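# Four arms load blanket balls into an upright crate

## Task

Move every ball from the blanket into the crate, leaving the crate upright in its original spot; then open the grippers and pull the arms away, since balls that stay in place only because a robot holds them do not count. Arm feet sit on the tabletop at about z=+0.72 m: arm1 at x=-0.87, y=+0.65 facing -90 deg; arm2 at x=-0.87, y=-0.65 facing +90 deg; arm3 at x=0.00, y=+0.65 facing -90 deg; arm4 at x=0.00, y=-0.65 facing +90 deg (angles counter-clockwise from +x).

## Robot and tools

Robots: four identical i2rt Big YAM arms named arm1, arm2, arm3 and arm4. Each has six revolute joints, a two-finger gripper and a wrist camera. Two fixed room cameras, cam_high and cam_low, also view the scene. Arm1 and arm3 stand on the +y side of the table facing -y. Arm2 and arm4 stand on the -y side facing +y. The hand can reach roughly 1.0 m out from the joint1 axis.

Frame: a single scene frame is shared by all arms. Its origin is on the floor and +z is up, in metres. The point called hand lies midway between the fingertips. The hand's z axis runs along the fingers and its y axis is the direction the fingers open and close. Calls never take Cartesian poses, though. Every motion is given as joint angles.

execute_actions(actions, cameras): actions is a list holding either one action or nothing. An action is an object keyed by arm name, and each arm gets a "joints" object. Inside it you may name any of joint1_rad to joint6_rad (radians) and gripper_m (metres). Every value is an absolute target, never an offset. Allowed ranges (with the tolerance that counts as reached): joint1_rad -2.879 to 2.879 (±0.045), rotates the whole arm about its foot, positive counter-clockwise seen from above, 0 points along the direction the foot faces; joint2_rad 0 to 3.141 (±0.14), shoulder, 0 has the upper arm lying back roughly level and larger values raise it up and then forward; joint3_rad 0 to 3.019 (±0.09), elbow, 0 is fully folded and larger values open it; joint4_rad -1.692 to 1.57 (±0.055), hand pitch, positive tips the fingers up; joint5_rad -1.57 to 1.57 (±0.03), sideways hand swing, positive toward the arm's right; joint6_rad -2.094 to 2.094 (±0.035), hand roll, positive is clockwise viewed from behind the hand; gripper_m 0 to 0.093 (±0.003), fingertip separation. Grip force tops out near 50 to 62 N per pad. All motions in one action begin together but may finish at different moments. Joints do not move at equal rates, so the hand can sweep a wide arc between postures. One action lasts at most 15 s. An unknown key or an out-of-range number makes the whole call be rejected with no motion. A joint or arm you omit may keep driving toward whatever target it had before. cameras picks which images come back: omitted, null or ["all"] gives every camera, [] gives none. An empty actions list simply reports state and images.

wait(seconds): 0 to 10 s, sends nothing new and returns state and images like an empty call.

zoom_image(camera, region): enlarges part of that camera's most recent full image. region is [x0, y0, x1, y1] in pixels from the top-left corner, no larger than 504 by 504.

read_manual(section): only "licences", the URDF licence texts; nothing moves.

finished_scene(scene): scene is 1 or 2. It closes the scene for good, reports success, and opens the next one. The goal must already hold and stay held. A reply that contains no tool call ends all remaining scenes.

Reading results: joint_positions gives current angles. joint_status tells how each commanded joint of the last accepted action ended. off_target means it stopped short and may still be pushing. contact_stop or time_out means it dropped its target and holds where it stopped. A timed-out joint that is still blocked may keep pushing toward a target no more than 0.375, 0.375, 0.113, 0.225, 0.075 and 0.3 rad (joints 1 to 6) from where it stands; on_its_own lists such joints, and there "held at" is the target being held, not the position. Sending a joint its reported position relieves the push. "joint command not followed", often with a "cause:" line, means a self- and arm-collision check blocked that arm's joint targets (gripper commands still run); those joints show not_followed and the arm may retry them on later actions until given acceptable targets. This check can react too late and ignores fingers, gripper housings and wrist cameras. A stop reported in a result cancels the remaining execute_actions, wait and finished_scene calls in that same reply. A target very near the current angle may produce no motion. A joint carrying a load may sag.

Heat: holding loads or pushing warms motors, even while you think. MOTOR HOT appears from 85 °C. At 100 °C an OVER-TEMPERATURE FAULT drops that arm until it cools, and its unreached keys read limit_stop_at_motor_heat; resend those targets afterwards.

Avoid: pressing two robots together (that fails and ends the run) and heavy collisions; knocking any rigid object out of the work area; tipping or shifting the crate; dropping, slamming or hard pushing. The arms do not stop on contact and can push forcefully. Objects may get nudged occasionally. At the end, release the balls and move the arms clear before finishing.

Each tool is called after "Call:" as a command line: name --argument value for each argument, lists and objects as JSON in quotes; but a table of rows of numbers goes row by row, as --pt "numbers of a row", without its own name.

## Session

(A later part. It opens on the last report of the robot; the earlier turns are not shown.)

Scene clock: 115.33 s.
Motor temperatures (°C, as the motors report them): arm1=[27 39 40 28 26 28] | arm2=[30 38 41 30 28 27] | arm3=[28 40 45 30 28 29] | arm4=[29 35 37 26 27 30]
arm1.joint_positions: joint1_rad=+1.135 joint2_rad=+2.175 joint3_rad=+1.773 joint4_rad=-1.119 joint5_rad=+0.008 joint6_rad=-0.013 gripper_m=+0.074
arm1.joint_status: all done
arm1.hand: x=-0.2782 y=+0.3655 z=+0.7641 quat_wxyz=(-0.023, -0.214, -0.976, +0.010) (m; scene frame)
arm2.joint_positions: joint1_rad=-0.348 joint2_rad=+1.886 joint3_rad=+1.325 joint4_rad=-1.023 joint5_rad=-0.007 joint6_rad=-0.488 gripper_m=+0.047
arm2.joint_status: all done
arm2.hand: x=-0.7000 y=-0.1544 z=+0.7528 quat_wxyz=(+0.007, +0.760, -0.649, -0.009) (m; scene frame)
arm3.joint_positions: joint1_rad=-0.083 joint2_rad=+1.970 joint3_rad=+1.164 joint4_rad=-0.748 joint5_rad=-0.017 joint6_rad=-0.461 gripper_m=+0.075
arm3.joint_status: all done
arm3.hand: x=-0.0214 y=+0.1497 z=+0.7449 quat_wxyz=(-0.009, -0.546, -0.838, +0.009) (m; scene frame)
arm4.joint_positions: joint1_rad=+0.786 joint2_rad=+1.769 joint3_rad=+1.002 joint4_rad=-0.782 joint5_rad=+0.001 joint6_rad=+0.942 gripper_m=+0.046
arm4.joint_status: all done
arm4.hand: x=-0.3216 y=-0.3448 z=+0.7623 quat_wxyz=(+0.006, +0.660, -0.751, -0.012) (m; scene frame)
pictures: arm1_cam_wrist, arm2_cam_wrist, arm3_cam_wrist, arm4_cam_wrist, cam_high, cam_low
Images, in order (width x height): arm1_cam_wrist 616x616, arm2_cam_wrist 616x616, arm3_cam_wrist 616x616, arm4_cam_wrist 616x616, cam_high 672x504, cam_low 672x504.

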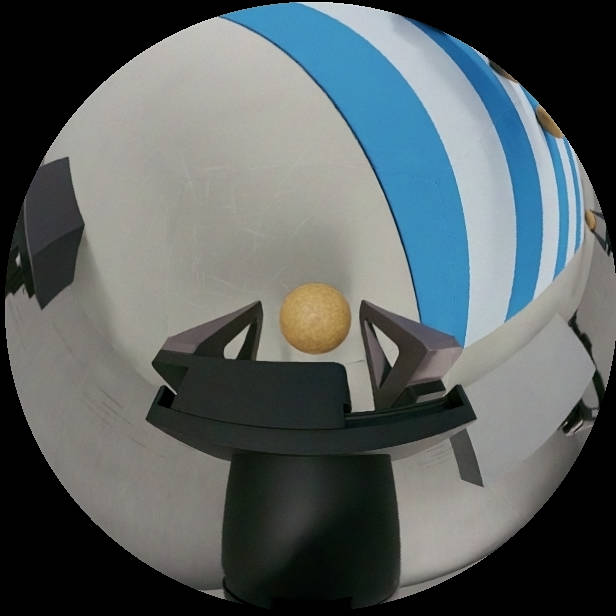

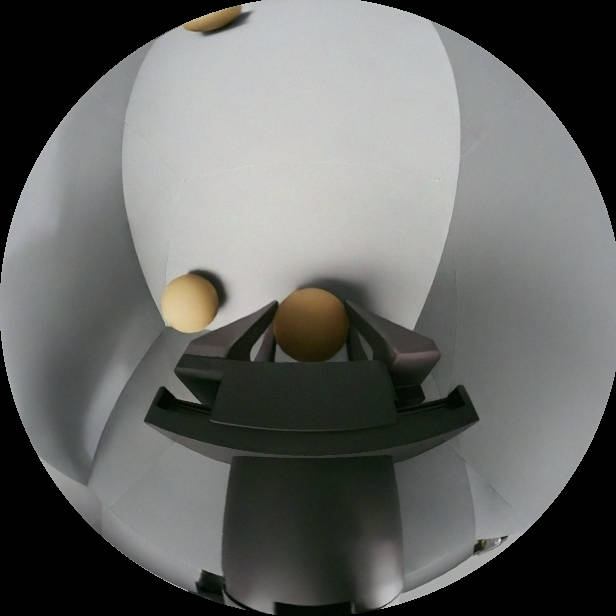

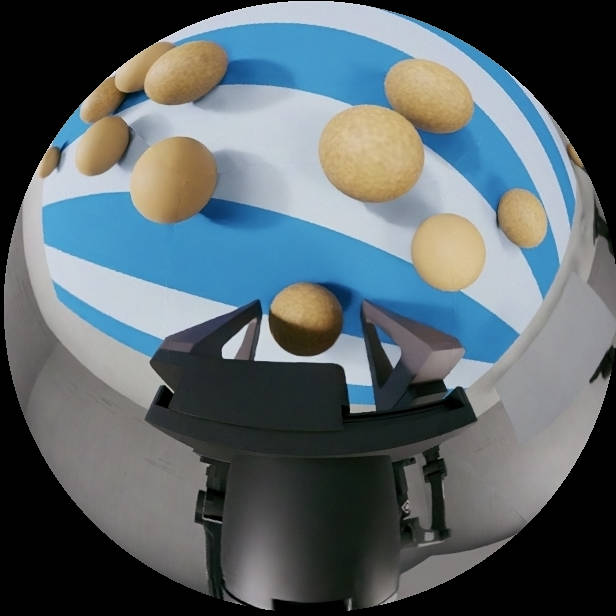

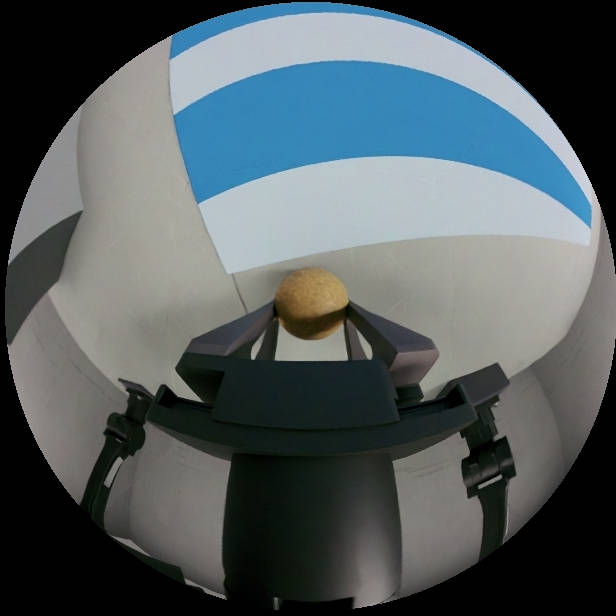

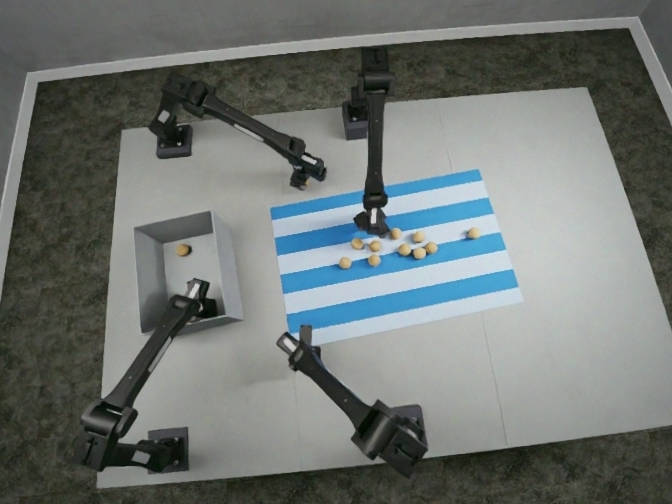

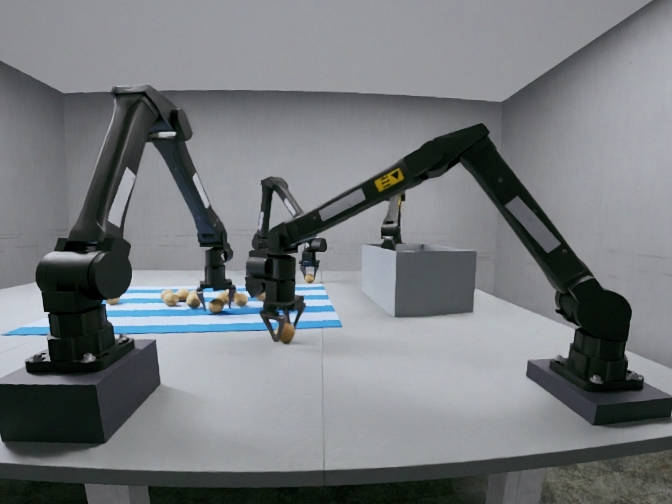

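Call:
execute_actions --actions '[{"arm1":{"joints":{"gripper_m":0.042}},"arm2":{"joints":{"joint3_rad":1.279,"joint4_rad":-0.972}},"arm3":{"joints":{"gripper_m":0.042}},"arm4":{"joints":{"gripper_m":0.09}}}]' --cameras '["arm1_cam_wrist","arm2_cam_wrist","arm3_cam_wrist","arm4_cam_wrist"]'

Scene clock: 121.13 s.
Motor temperatures (°C, as the motors report them): arm1=[27 39 39 28 26 28] | arm2=[30 38 40 30 28 27] | arm3=[28 39 44 30 28 29] | arm4=[29 35 37 26 27 30]
arm1.joint_positions: joint1_rad=+1.135 joint2_rad=+2.175 joint3_rad=+1.773 joint4_rad=-1.119 joint5_rad=+0.008 joint6_rad=-0.013 gripper_m=+0.048
arm1.joint_status: gripper_m off_target (ended at +0.048, target +0.042)
arm1.hand: x=-0.2782 y=+0.3656 z=+0.7641 quat_wxyz=(-0.023, -0.214, -0.976, +0.010) (m; scene frame)
arm2.joint_positions: joint1_rad=-0.348 joint2_rad=+1.889 joint3_rad=+1.281 joint4_rad=-0.985 joint5_rad=-0.007 joint6_rad=-0.488 gripper_m=+0.047
arm2.joint_status: all done
arm2.hand: x=-0.7039 y=-0.1650 z=+0.7370 quat_wxyz=(+0.011, +0.760, -0.649, -0.007) (m; scene frame)
arm3.joint_positions: joint1_rad=-0.083 joint2_rad=+1.970 joint3_rad=+1.164 joint4_rad=-0.748 joint5_rad=-0.017 joint6_rad=-0.460 gripper_m=+0.047
arm3.joint_status: gripper_m off_target (ended at +0.047, target +0.042)
arm3.hand: x=-0.0214 y=+0.1497 z=+0.7449 quat_wxyz=(-0.009, -0.546, -0.837, +0.009) (m; scene frame)
arm4.joint_positions: joint1_rad=+0.786 joint2_rad=+1.769 joint3_rad=+1.002 joint4_rad=-0.782 joint5_rad=+0.001 joint6_rad=+0.942 gripper_m=+0.090
arm4.joint_status: all done
arm4.hand: x=-0.3216 y=-0.3448 z=+0.7623 quat_wxyz=(+0.006, +0.660, -0.752, -0.012) (m; scene frame)
pictures: arm1_cam_wrist, arm2_cam_wrist, arm3_cam_wrist, arm4_cam_wrist
Images, in order (width x height): arm1_cam_wrist 616x616, arm2_cam_wrist 616x616, arm3_cam_wrist 616x616, arm4_cam_wrist 616x616.

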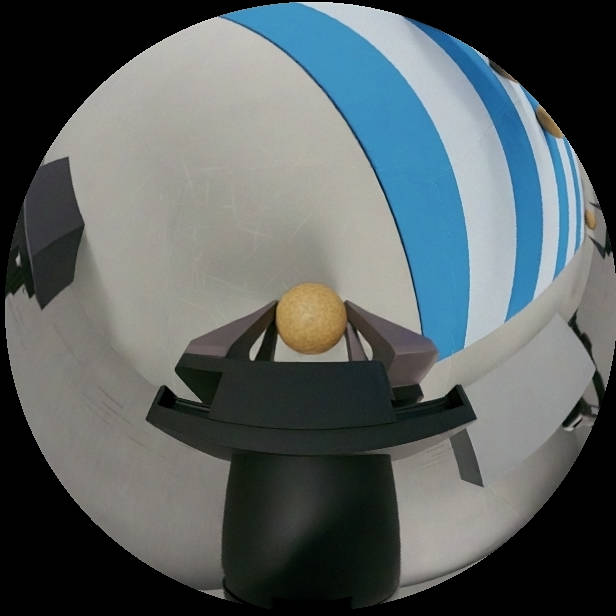

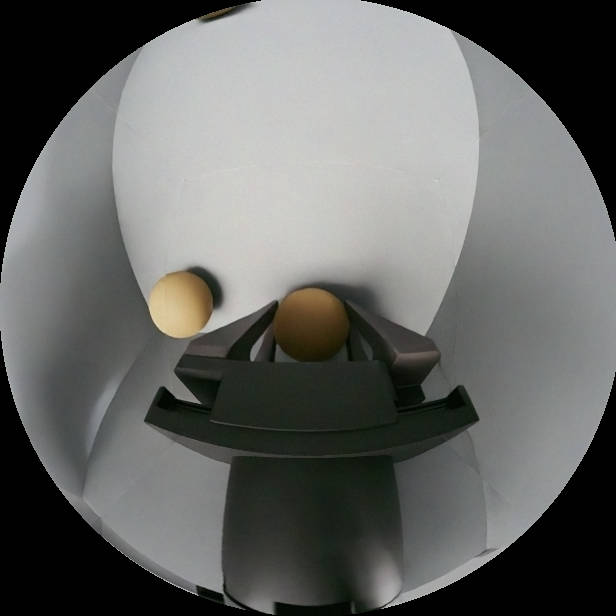

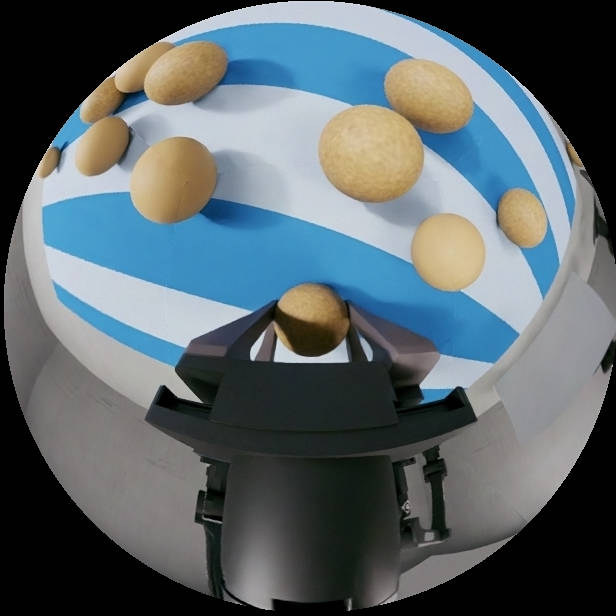

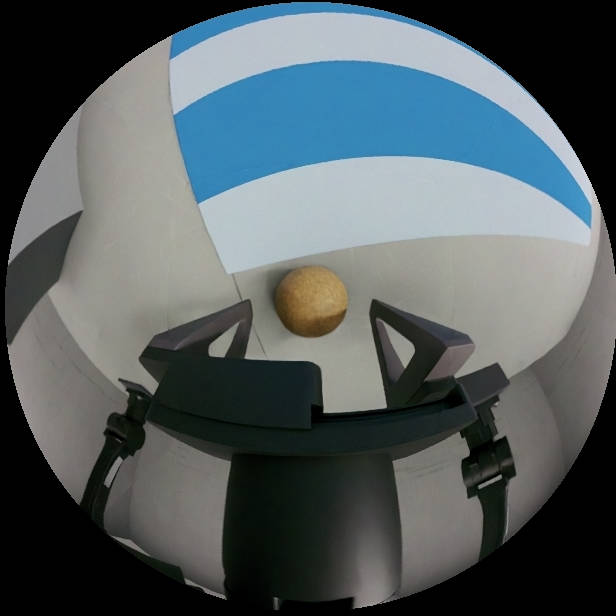

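Call:
execute_actions --actions '[{"arm1":{"joints":{"joint1_rad":0.311,"joint2_rad":1.72,"joint3_rad":2.06,"joint4_rad":-1.69,"joint6_rad":0.185}},"arm2":{"joints":{"joint2_rad":1.55,"joint3_rad":1.85,"joint4_rad":-1.60,"gripper_m":0.070}},"arm3":{"joints":{"joint1_rad":-0.838,"joint2_rad":1.755,"joint3_rad":1.27,"joint4_rad":-1.01,"joint6_rad":-0.93}},"arm4":{"joints":{"joint1_rad":0.186,"joint3_rad":1.60,"joint4_rad":-1.42}}}]'

Scene clock: 131.03 s.
Motor temperatures (°C, as the motors report them): arm1=[27 39 39 28 26 28] | arm2=[30 38 40 30 28 27] | arm3=[28 39 43 30 28 29] | arm4=[29 35 37 26 27 30]
arm1.joint_positions: joint1_rad=+0.307 joint2_rad=+1.719 joint3_rad=+2.054 joint4_rad=-1.676 joint5_rad=+0.011 joint6_rad=+0.176 gripper_m=+0.048
arm1.joint_status: all done
arm1.hand: x=-0.7075 y=+0.1128 z=+1.1375 quat_wxyz=(-0.095, -0.659, -0.743, +0.065) (m; scene frame)
arm2.joint_positions: joint1_rad=-0.348 joint2_rad=+1.570 joint3_rad=+1.833 joint4_rad=-1.591 joint5_rad=-0.007 joint6_rad=-0.488 gripper_m=+0.070
arm2.joint_status: all done
arm2.hand: x=-0.6979 y=-0.1642 z=+1.1020 quat_wxyz=(-0.112, +0.754, -0.645, -0.056) (m; scene frame)
arm3.joint_positions: joint1_rad=-0.844 joint2_rad=+1.738 joint3_rad=+1.267 joint4_rad=-1.002 joint5_rad=-0.015 joint6_rad=-0.919 gripper_m=+0.047
arm3.joint_status: all done
arm3.hand: x=-0.3703 y=+0.2921 z=+0.8910 quat_wxyz=(-0.002, -0.665, -0.745, +0.056) (m; scene frame)
arm4.joint_positions: joint1_rad=+0.179 joint2_rad=+1.770 joint3_rad=+1.550 joint4_rad=-1.404 joint5_rad=+0.003 joint6_rad=+0.942 gripper_m=+0.090
arm4.joint_status: all done
arm4.hand: x=-0.1038 y=-0.1370 z=+0.9416 quat_wxyz=(+0.009, +0.405, -0.914, +0.027) (m; scene frame)
pictures: arm1_cam_wrist, arm2_cam_wrist, arm3_cam_wrist, arm4_cam_wrist, cam_high, cam_low
Images, in order (width x height): arm1_cam_wrist 616x616, arm2_cam_wrist 616x616, arm3_cam_wrist 616x616, arm4_cam_wrist 616x616, cam_high 672x504, cam_low 672x504.

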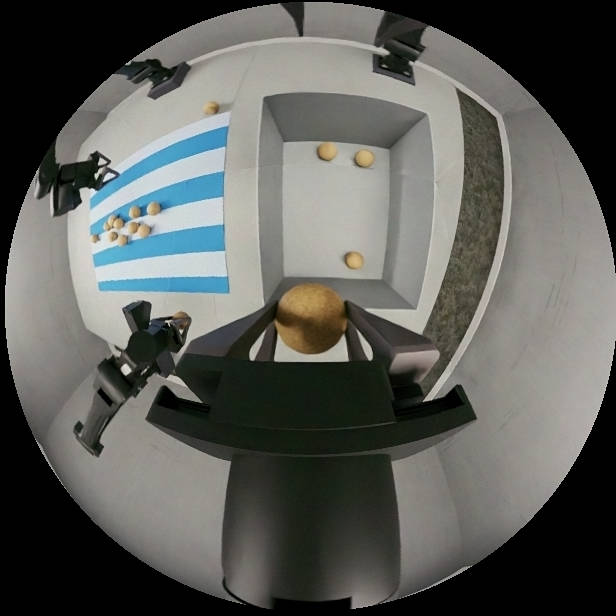

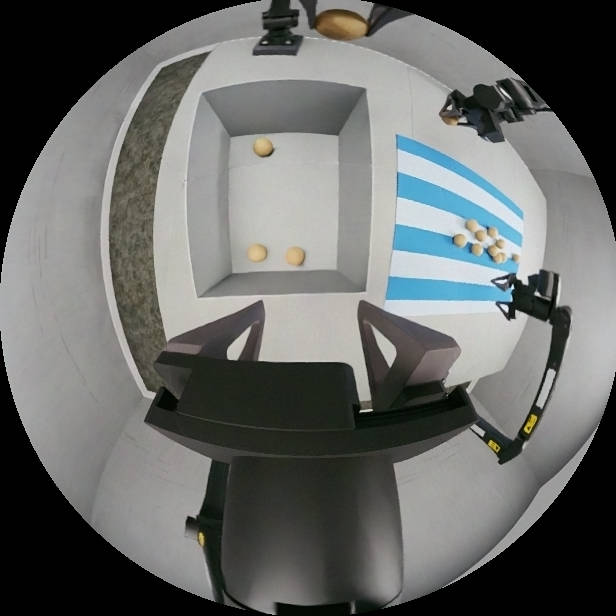

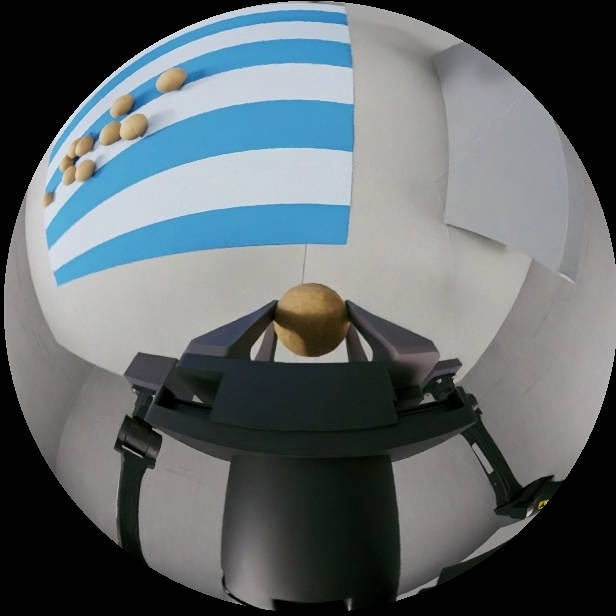

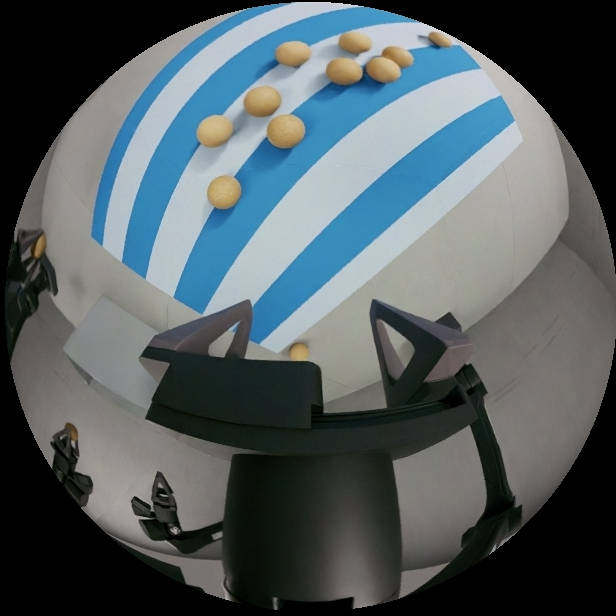

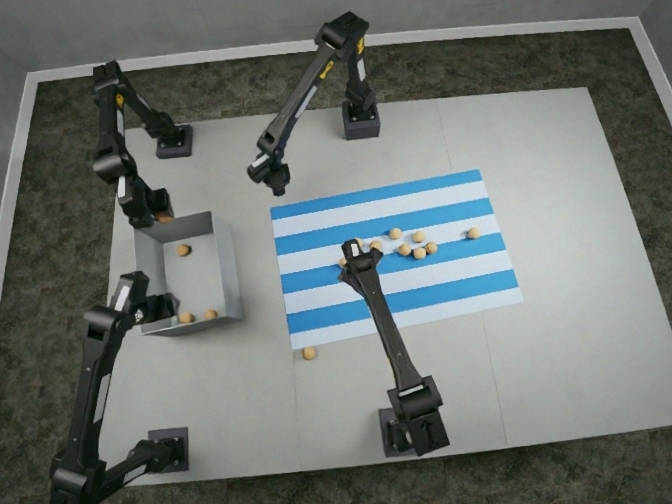

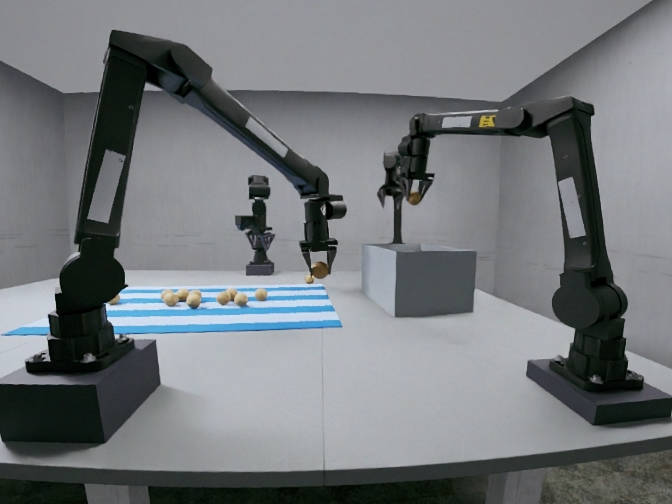

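Call:
zoom_image --camera "cam_high" --region '[120, 190, 340, 380]'

Region (120, 190, 340, 380) of cam_high's 672x504 image, scaled by 2.291, with more detail than that image has; it fills the top 435 rows of this view, and the rest is white.

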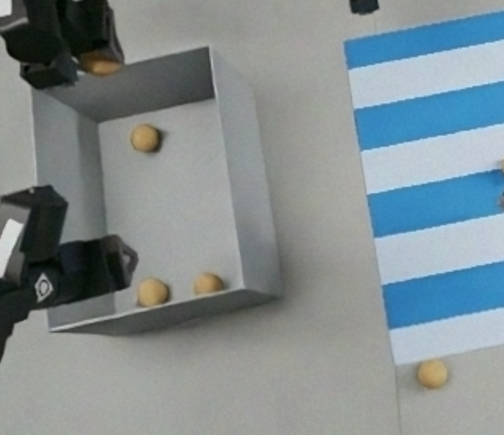

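Call:
execute_actions --actions '[{"arm1":{"joints":{"joint2_rad":1.980,"joint3_rad":1.449,"joint4_rad":-1.060}},"arm2":{"joints":{"joint1_rad":-1.074,"joint2_rad":1.92,"joint3_rad":2.13,"joint4_rad":-1.675,"joint6_rad":0.01}},"arm3":{"joints":{"joint3_rad":0.750,"joint4_rad":-0.446}},"arm4":{"joints":{"joint2_rad":2.04,"joint3_rad":1.85,"joint4_rad":-1.29}}}]'

Scene clock: 135.83 s.
Motor temperatures (°C, as the motors report them): arm1=[27 39 39 28 26 28] | arm2=[30 38 41 30 28 27] | arm3=[28 39 43 30 28 29] | arm4=[29 36 39 26 27 30]
arm1.joint_positions: joint1_rad=+0.307 joint2_rad=+1.974 joint3_rad=+1.449 joint4_rad=-1.075 joint5_rad=+0.010 joint6_rad=+0.176 gripper_m=+0.048
arm1.joint_status: all done
arm1.hand: x=-0.7089 y=+0.1175 z=+0.7714 quat_wxyz=(+0.014, -0.663, -0.749, -0.003) (m; scene frame)
arm2.joint_positions: joint1_rad=-1.067 joint2_rad=+1.933 joint3_rad=+2.070 joint4_rad=-1.666 joint5_rad=-0.004 joint6_rad=-0.001 gripper_m=+0.070
arm2.joint_status: all done
arm2.hand: x=-0.3394 y=-0.3502 z=+0.9929 quat_wxyz=(-0.015, +0.258, -0.966, -0.014) (m; scene frame)
arm3.joint_positions: joint1_rad=-0.844 joint2_rad=+1.746 joint3_rad=+0.744 joint4_rad=-0.456 joint5_rad=-0.015 joint6_rad=-0.920 gripper_m=+0.047
arm3.joint_status: all done
arm3.hand: x=-0.2795 y=+0.3797 z=+0.7400 quat_wxyz=(-0.001, -0.664, -0.745, +0.063) (m; scene frame)
arm4.joint_positions: joint1_rad=+0.179 joint2_rad=+2.034 joint3_rad=+1.795 joint4_rad=-1.300 joint5_rad=+0.003 joint6_rad=+0.942 gripper_m=+0.090
arm4.joint_status: all done
arm4.hand: x=-0.1263 y=-0.0316 z=+0.8847 quat_wxyz=(+0.000, +0.404, -0.914, -0.015) (m; scene frame)
pictures: arm1_cam_wrist, arm2_cam_wrist, arm3_cam_wrist, arm4_cam_wrist, cam_high, cam_low
Images, in order (width x height): arm1_cam_wrist 616x616, arm2_cam_wrist 616x616, arm3_cam_wrist 616x616, arm4_cam_wrist 616x616, cam_high 672x504, cam_low 672x504.

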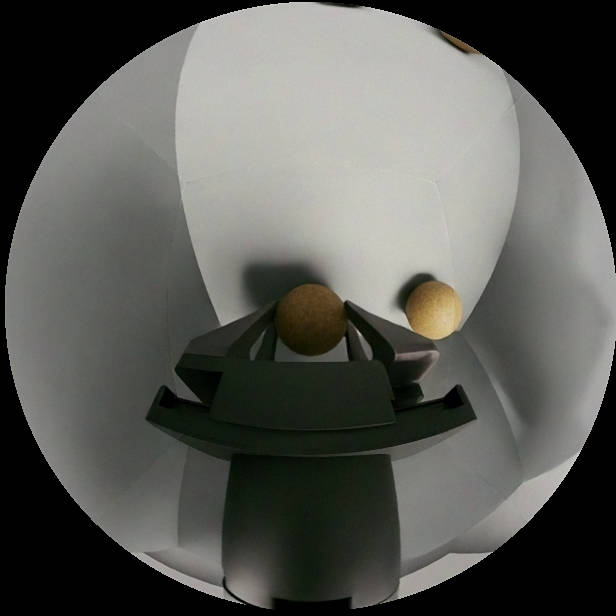

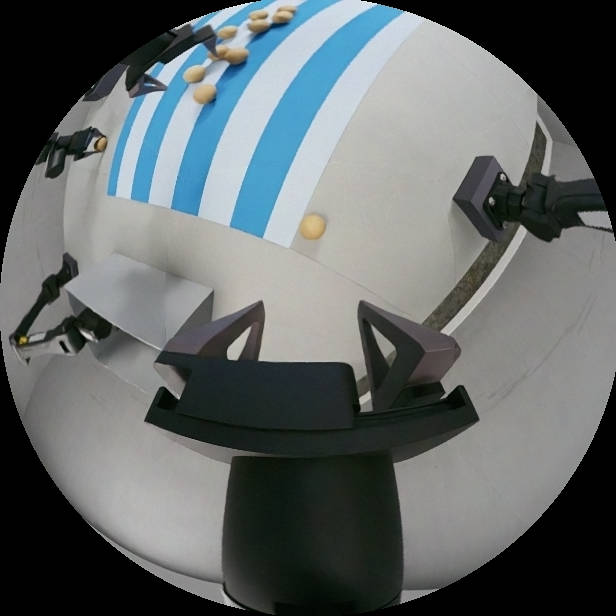

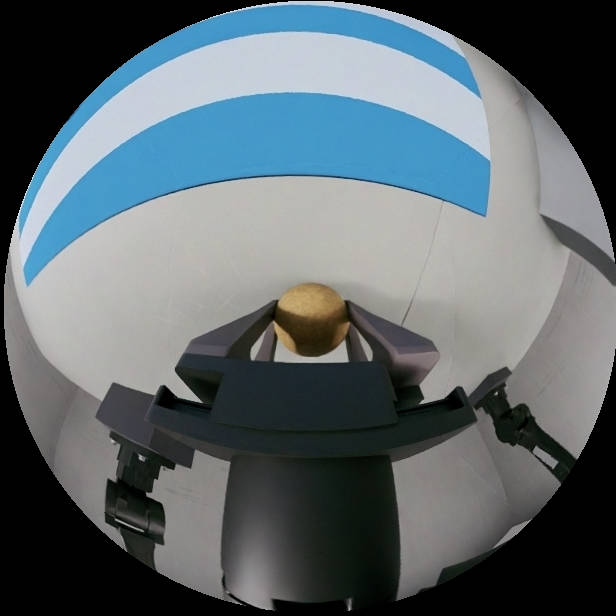

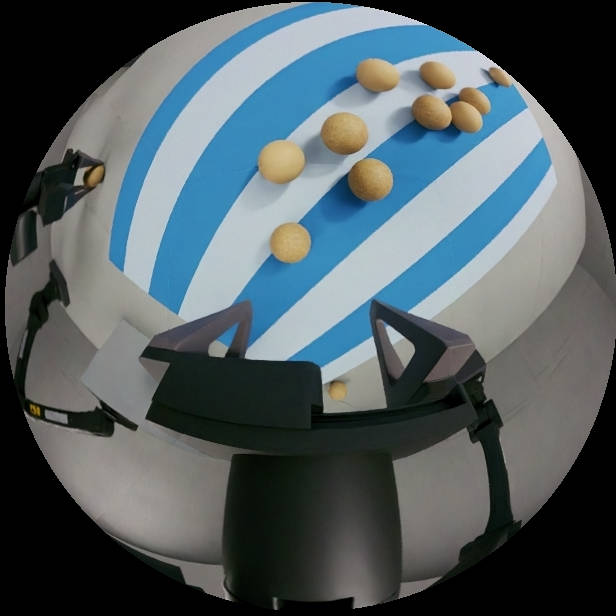

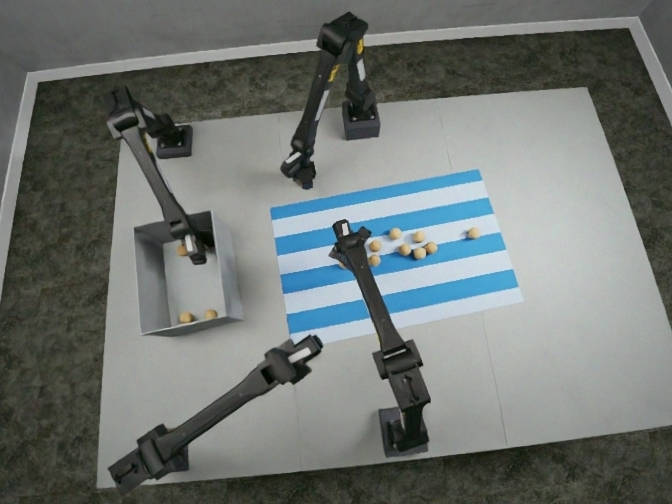

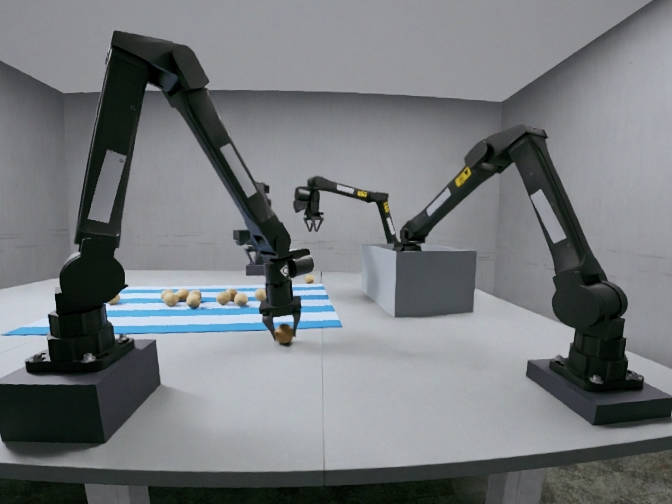

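Call:
zoom_image --camera "arm4_cam_wrist" --region '[240, 190, 340, 290]'

Call:
zoom_image --camera "arm2_cam_wrist" --region '[260, 180, 360, 280]'

Region (240, 190, 340, 290) of arm4_cam_wrist's 616x616 image, scaled by 5.040, with more detail than that image has.

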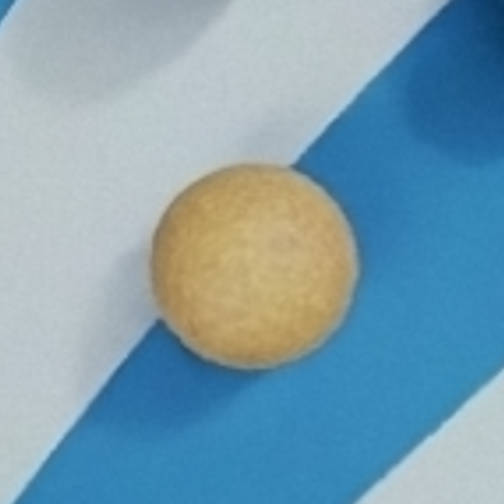

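Region (260, 180, 360, 280) of arm2_cam_wrist's 616x616 image, scaled by 5.040, with more detail than that image has.

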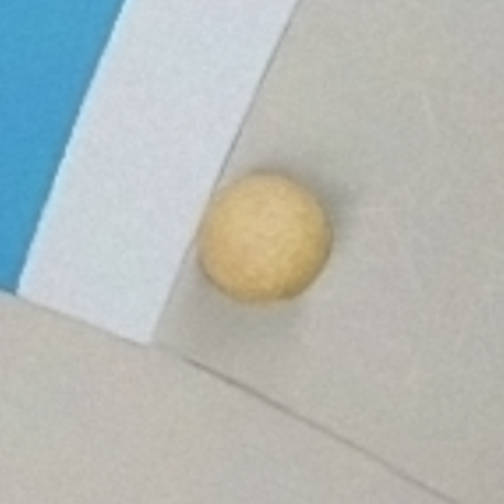

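Call:
execute_actions --actions '[{"arm1":{"joints":{"joint3_rad":2.17,"joint4_rad":-1.69,"gripper_m":0.068}},"arm2":{"joints":{"joint2_rad":2.120,"joint3_rad":1.669,"joint4_rad":-1.089,"gripper_m":0.072}},"arm3":{"joints":{"joint1_rad":-0.05,"joint2_rad":1.50,"joint3_rad":1.25,"joint4_rad":-1.26,"gripper_m":0.09}},"arm4":{"joints":{"joint2_rad":2.238,"joint3_rad":1.822,"joint4_rad":-1.072,"gripper_m":0.076}}}]'

Scene clock: 148.03 s.
Motor temperatures (°C, as the motors report them): arm1=[27 39 38 28 26 28] | arm2=[30 39 43 30 28 27] | arm3=[28 38 41 30 29 29] | arm4=[29 37 42 26 27 30]
arm1.joint_positions: joint1_rad=+0.307 joint2_rad=+1.974 joint3_rad=+2.125 joint4_rad=-1.676 joint5_rad=+0.010 joint6_rad=+0.176 gripper_m=+0.068
arm1.joint_status: all done
arm1.hand: x=-0.6897 y=+0.0553 z=+1.0201 quat_wxyz=(-0.017, -0.663, -0.748, +0.016) (m; scene frame)
arm2.joint_positions: joint1_rad=-1.068 joint2_rad=+2.116 joint3_rad=+1.674 joint4_rad=-1.102 joint5_rad=+0.000 joint6_rad=-0.001 gripper_m=+0.072
arm2.joint_status: all done
arm2.hand: x=-0.3246 y=-0.3386 z=+0.7355 quat_wxyz=(-0.008, +0.257, -0.966, -0.010) (m; scene frame)
arm3.joint_positions: joint1_rad=-0.045 joint2_rad=+1.483 joint3_rad=+1.236 joint4_rad=-1.252 joint5_rad=-0.017 joint6_rad=-0.921 gripper_m=+0.090
arm3.joint_status: all done
arm3.hand: x=+0.0011 y=+0.2072 z=+0.9878 quat_wxyz=(-0.015, -0.322, -0.946, +0.036) (m; scene frame)
arm4.joint_positions: joint1_rad=+0.179 joint2_rad=+2.239 joint3_rad=+1.795 joint4_rad=-1.087 joint5_rad=+0.002 joint6_rad=+0.942 gripper_m=+0.076
arm4.joint_status: all done
arm4.hand: x=-0.1344 y=+0.0006 z=+0.7574 quat_wxyz=(+0.000, +0.404, -0.914, -0.019) (m; scene frame)
pictures: arm1_cam_wrist, arm2_cam_wrist, arm3_cam_wrist, arm4_cam_wrist, cam_high, cam_low
Images, in order (width x height): arm1_cam_wrist 616x616, arm2_cam_wrist 616x616, arm3_cam_wrist 616x616, arm4_cam_wrist 616x616, cam_high 672x504, cam_low 672x504.

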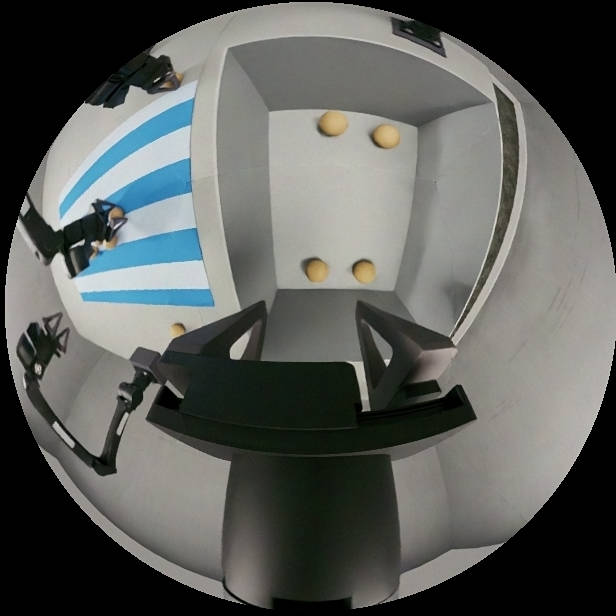

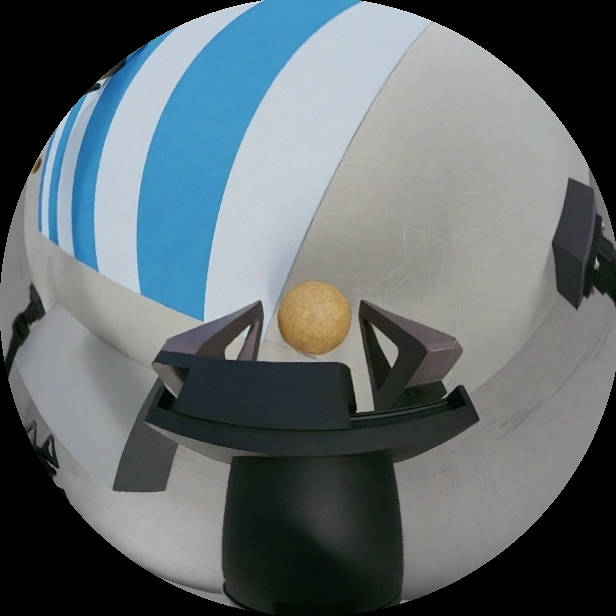

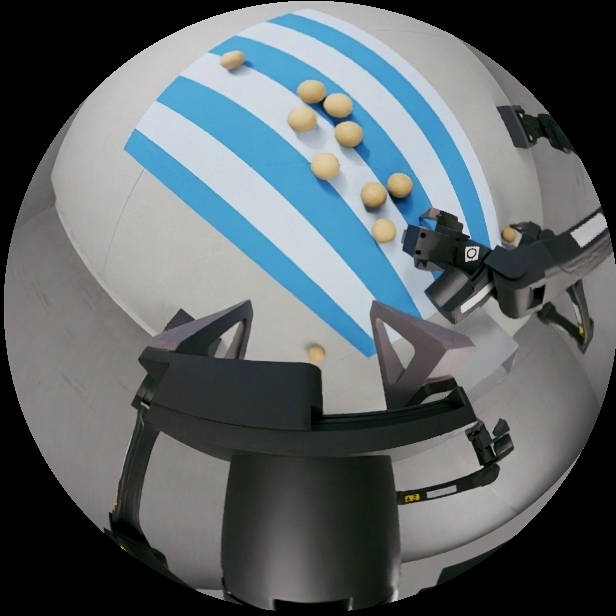

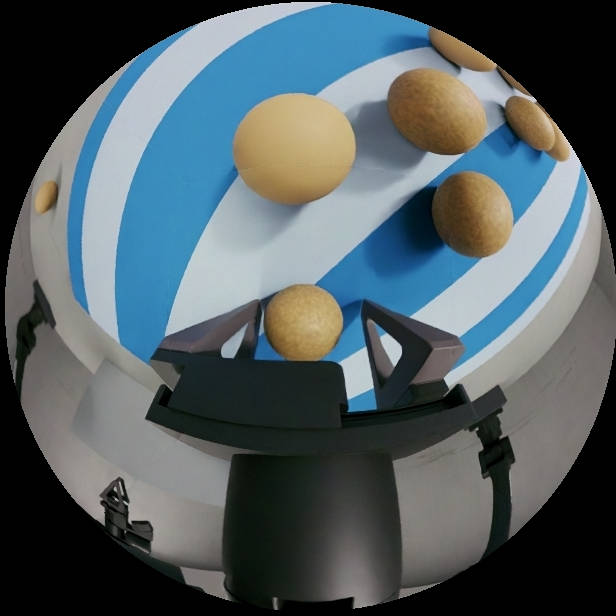

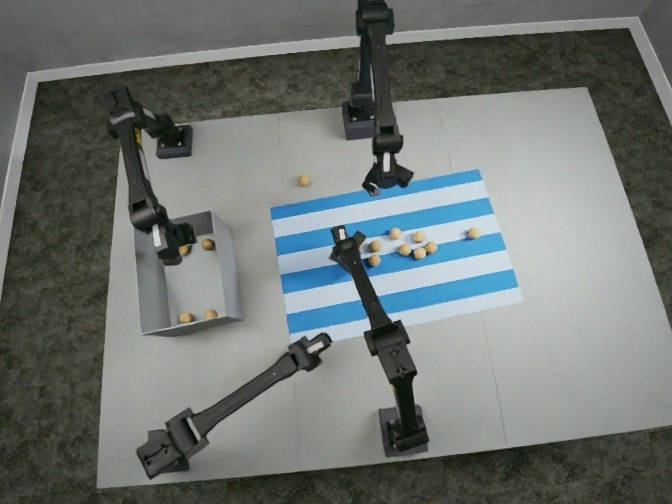

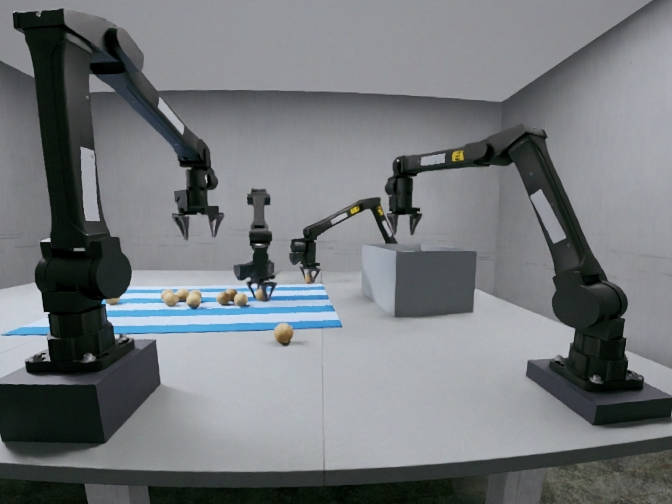

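Call:
zoom_image --camera "cam_high" --region '[260, 140, 460, 290]'

Region (260, 140, 460, 290) of cam_high's 672x504 image, scaled by 2.520, with more detail than that image has; it fills the top 378 rows of this view, and the rest is white.

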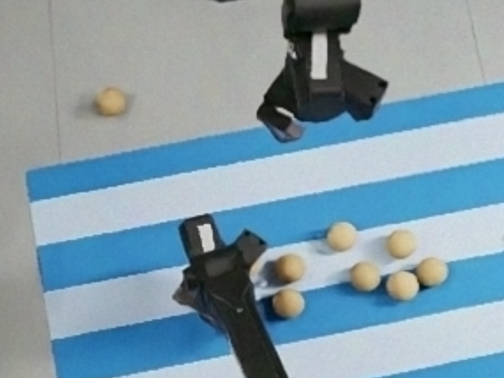

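Call:
execute_actions --actions '[{"arm1":{"joints":{"joint1_rad":1.140,"joint6_rad":-0.01,"gripper_m":0.072}},"arm2":{"joints":{"joint1_rad":-0.131,"joint2_rad":1.68,"joint3_rad":1.97,"joint4_rad":-1.675,"joint6_rad":-0.265,"gripper_m":0.042}},"arm3":{"joints":{"joint1_rad":0.110,"joint2_rad":1.87,"joint3_rad":1.40,"joint4_rad":-1.05}},"arm4":{"joints":{"joint2_rad":1.765,"joint4_rad":-1.59,"gripper_m":0.042}}}]'

Scene clock: 155.20 s.
Motor temperatures (°C, as the motors report them): arm1=[27 39 40 28 26 28] | arm2=[30 39 42 30 28 27] | arm3=[28 38 43 30 28 29] | arm4=[29 38 41 26 27 30]
arm1.joint_positions: joint1_rad=+1.136 joint2_rad=+1.974 joint3_rad=+2.125 joint4_rad=-1.676 joint5_rad=+0.006 joint6_rad=-0.001 gripper_m=+0.072
arm1.joint_status: all done
arm1.hand: x=-0.3093 y=+0.3817 z=+1.0197 quat_wxyz=(-0.021, -0.220, -0.975, +0.008) (m; scene frame)
arm2.joint_positions: joint1_rad=-0.139 joint2_rad=+1.703 joint3_rad=+1.959 joint4_rad=-1.666 joint5_rad=-0.008 joint6_rad=-0.254 gripper_m=+0.048
arm2.joint_status: gripper_m off_target (ended at +0.048, target +0.042); the others done
arm2.hand: x=-0.7999 y=-0.1097 z=+1.0847 quat_wxyz=(-0.064, +0.749, -0.657, -0.056) (m; scene frame)
arm3.joint_positions: joint1_rad=+0.113 joint2_rad=+1.883 joint3_rad=+1.384 joint4_rad=-1.056 joint5_rad=-0.016 joint6_rad=-0.921 gripper_m=+0.090
arm3.joint_status: all done
arm3.hand: x=+0.0841 y=+0.1148 z=+0.8540 quat_wxyz=(-0.006, -0.247, -0.969, +0.009) (m; scene frame)
arm4.joint_positions: joint1_rad=+0.179 joint2_rad=+1.749 joint3_rad=+1.806 joint4_rad=-1.575 joint5_rad=+0.002 joint6_rad=+0.942 gripper_m=+0.046
arm4.joint_status: gripper_m off_target (ended at +0.046, target +0.042); the others done
arm4.hand: x=-0.1086 y=-0.1099 z=+1.0491 quat_wxyz=(-0.001, +0.404, -0.914, -0.025) (m; scene frame)
pictures: arm1_cam_wrist, arm2_cam_wrist, arm3_cam_wrist, arm4_cam_wrist, cam_high, cam_low
Images, in order (width x height): arm1_cam_wrist 616x616, arm2_cam_wrist 616x616, arm3_cam_wrist 616x616, arm4_cam_wrist 616x616, cam_high 672x504, cam_low 672x504.

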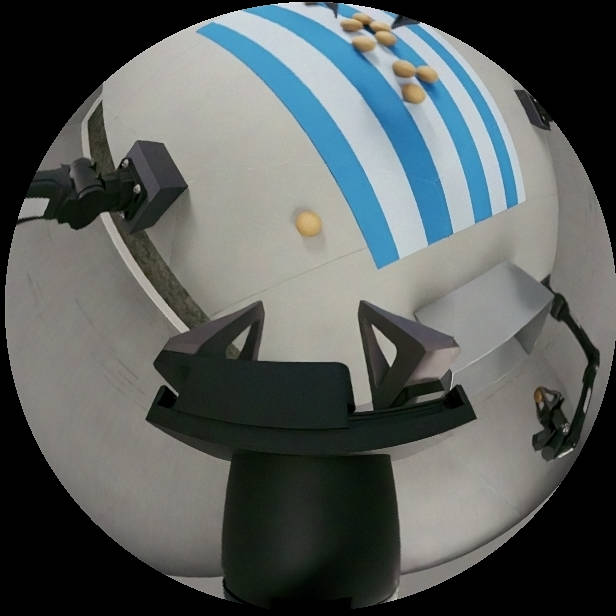

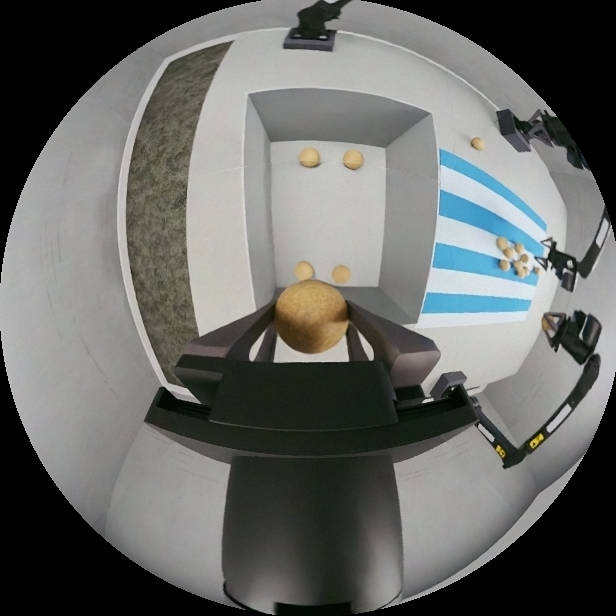

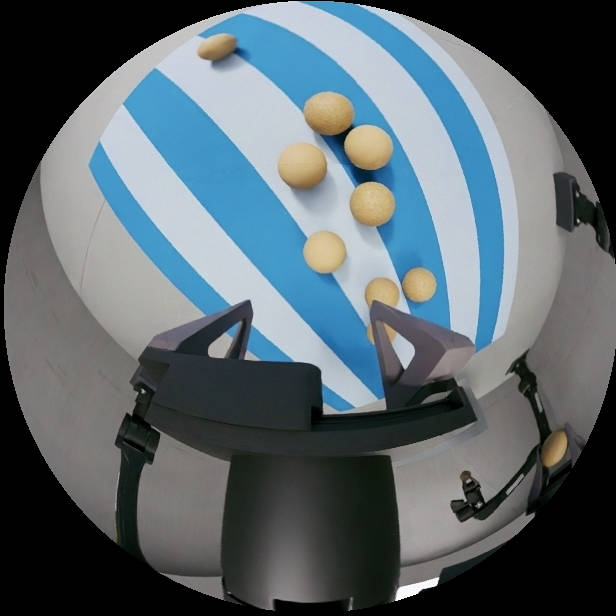

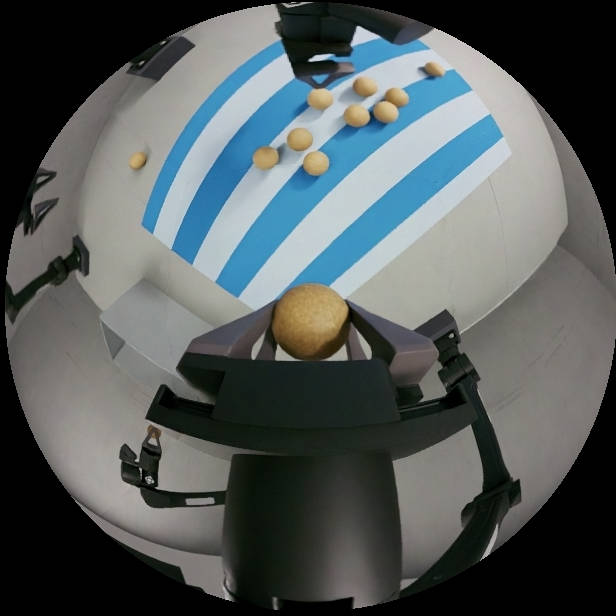

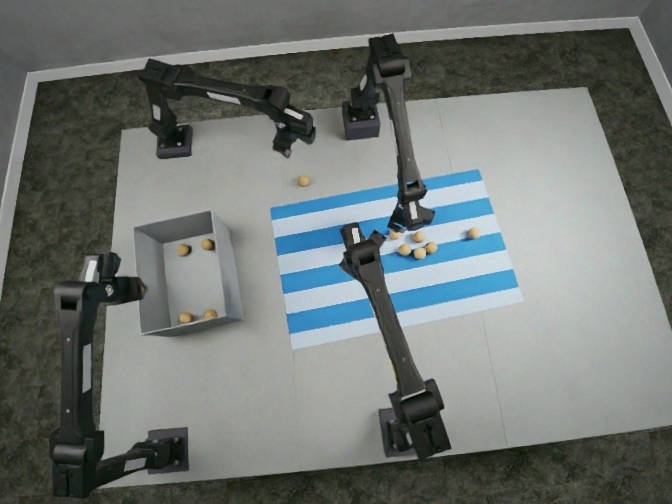

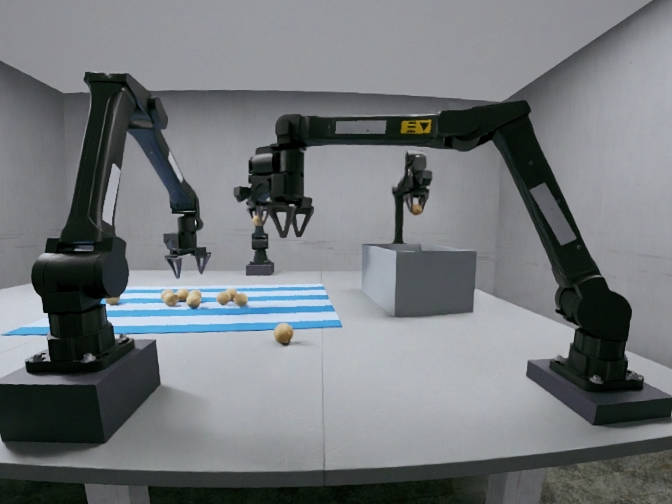

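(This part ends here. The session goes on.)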